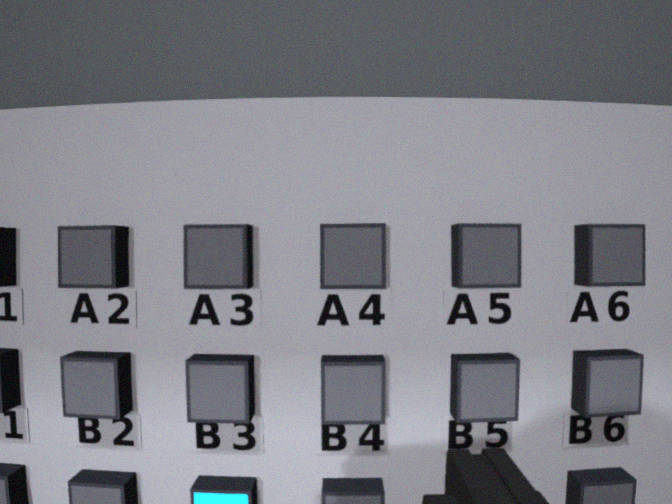

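Scene clock: 57.47 s of 9600.00 s.
end_effector_position=(+0.5601, +0.1710, +0.1994) grip_measured=-1.00 end_effector_quat_wxyz=(+0.000, +0.970, -0.000, +0.242) end_effector_velocity=(-0.000, +0.000, +0.004) end_effector_angular_velocity=(+0.001, -0.003, +0.001)
Joint positions: [ 0.297  0.211 -0.909 -0.142  0.188  0.428  0.   ]
Joint velocities: [ 0.001 -0.01   0.003  0.005  0.004 -0.005  0.   ]
Motor temperatures (°C, as the motors report them): [35 36 42 36 37 36]
Hand target: +0.560, +0.171, +0.200; +0.000, +0.970, +0.000, +0.242
Off the commanded pose: 0.001 m, 0 deg.
move: done
camera_calibration (this result's frames):
cam_wrist: T_world_to_cam=[[0.0238365, -0.999555, -0.0179082, 0.198095], [-0.885278, -0.0127823, -0.464887, 0.658719], [0.464451, 0.026935, -0.885189, 0.0447686], [0, 0, 0, 1]] pos_world=[0.557635, 0.205221, 0.349406]

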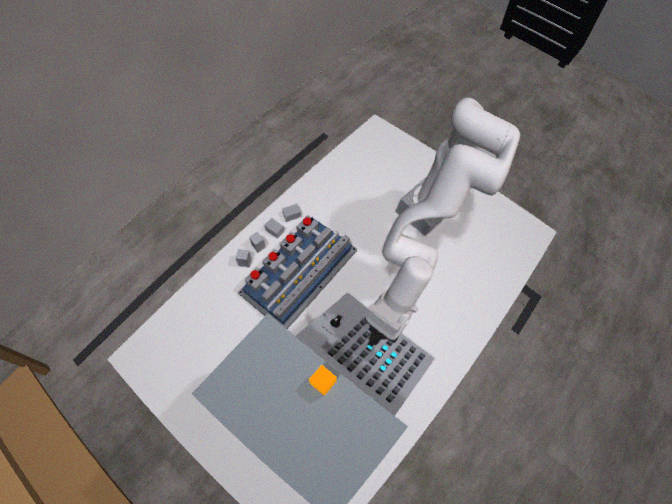

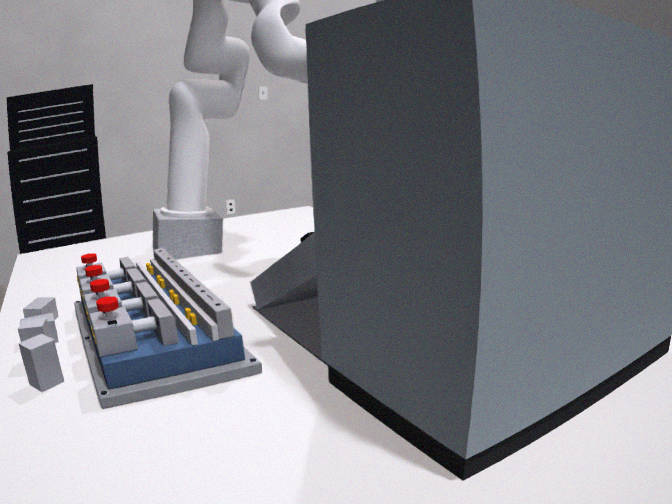

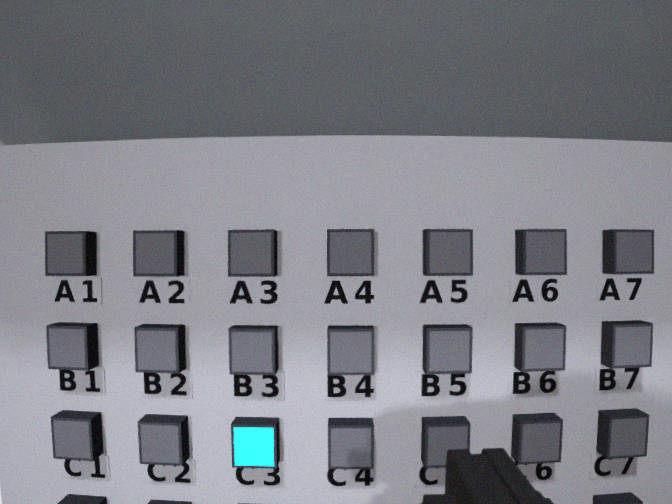

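Scene clock: 58.80 s of 9600.00 s.
end_effector_position=(+0.4998, +0.0505, +0.2498) grip_measured=-1.00 end_effector_quat_wxyz=(+0.001, +0.970, -0.000, +0.242) end_effector_velocity=(-0.001, -0.002, +0.001) end_effector_angular_velocity=(+0.009, +0.000, +0.006)
Joint positions: [ 0.099 -0.112 -0.641  0.279  0.255 -0.155  0.   ]
Joint velocities: [-0.005 -0.006  0.001  0.046  0.008 -0.05   0.   ]
Motor temperatures (°C, as the motors report them): [35 36 42 36 37 36]
Hand target: +0.500, +0.050, +0.250; +0.000, +0.970, -0.000, +0.242
Off the commanded pose: 0.001 m, 0 deg.
move: done
camera_calibration (this result's frames):
cam_wrist: T_world_to_cam=[[0.023052, -0.999588, -0.017074, 0.0801842], [-0.885073, -0.0124636, -0.465285, 0.627216], [0.464881, 0.0258375, -0.884996, 0.120426], [0, 0, 0, 1]] pos_world=[0.4973, 0.0848571, 0.39978]

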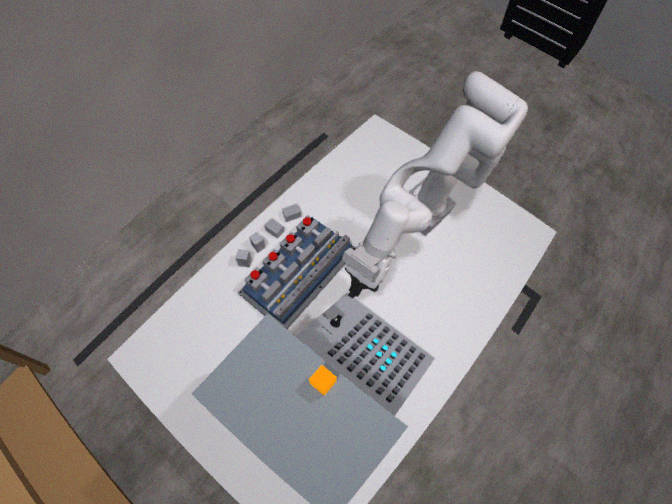

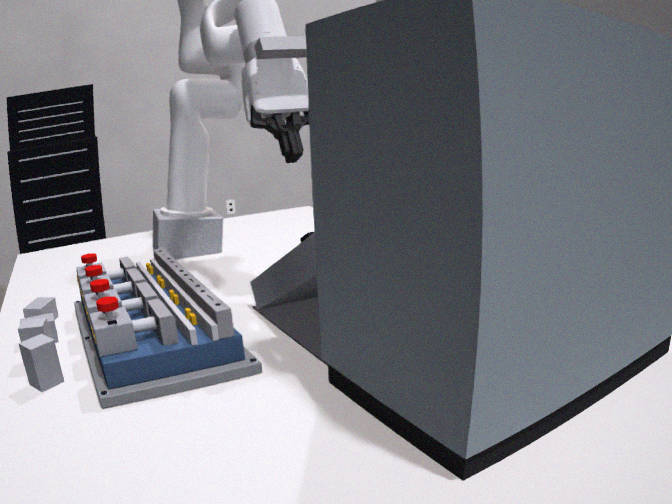

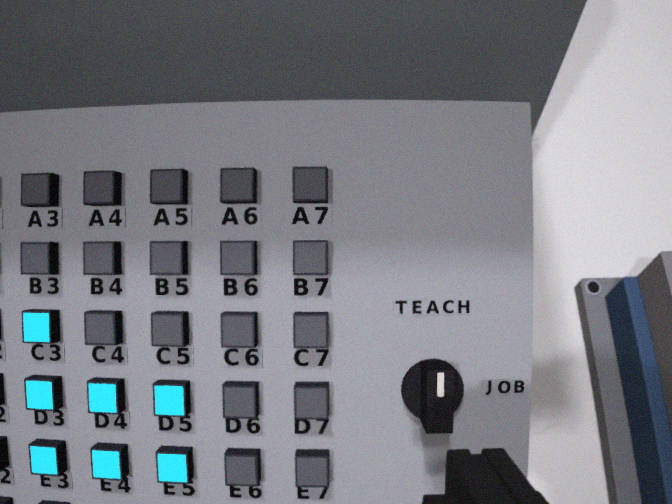

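Region (290, 270, 450, 420) of cam_high's 672x504 image, scaled by 3.150, with more detail than that image has; it fills the top 472 rows of this view, and the rest is white.

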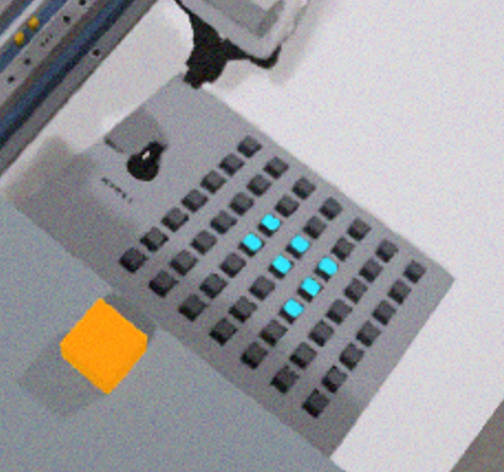

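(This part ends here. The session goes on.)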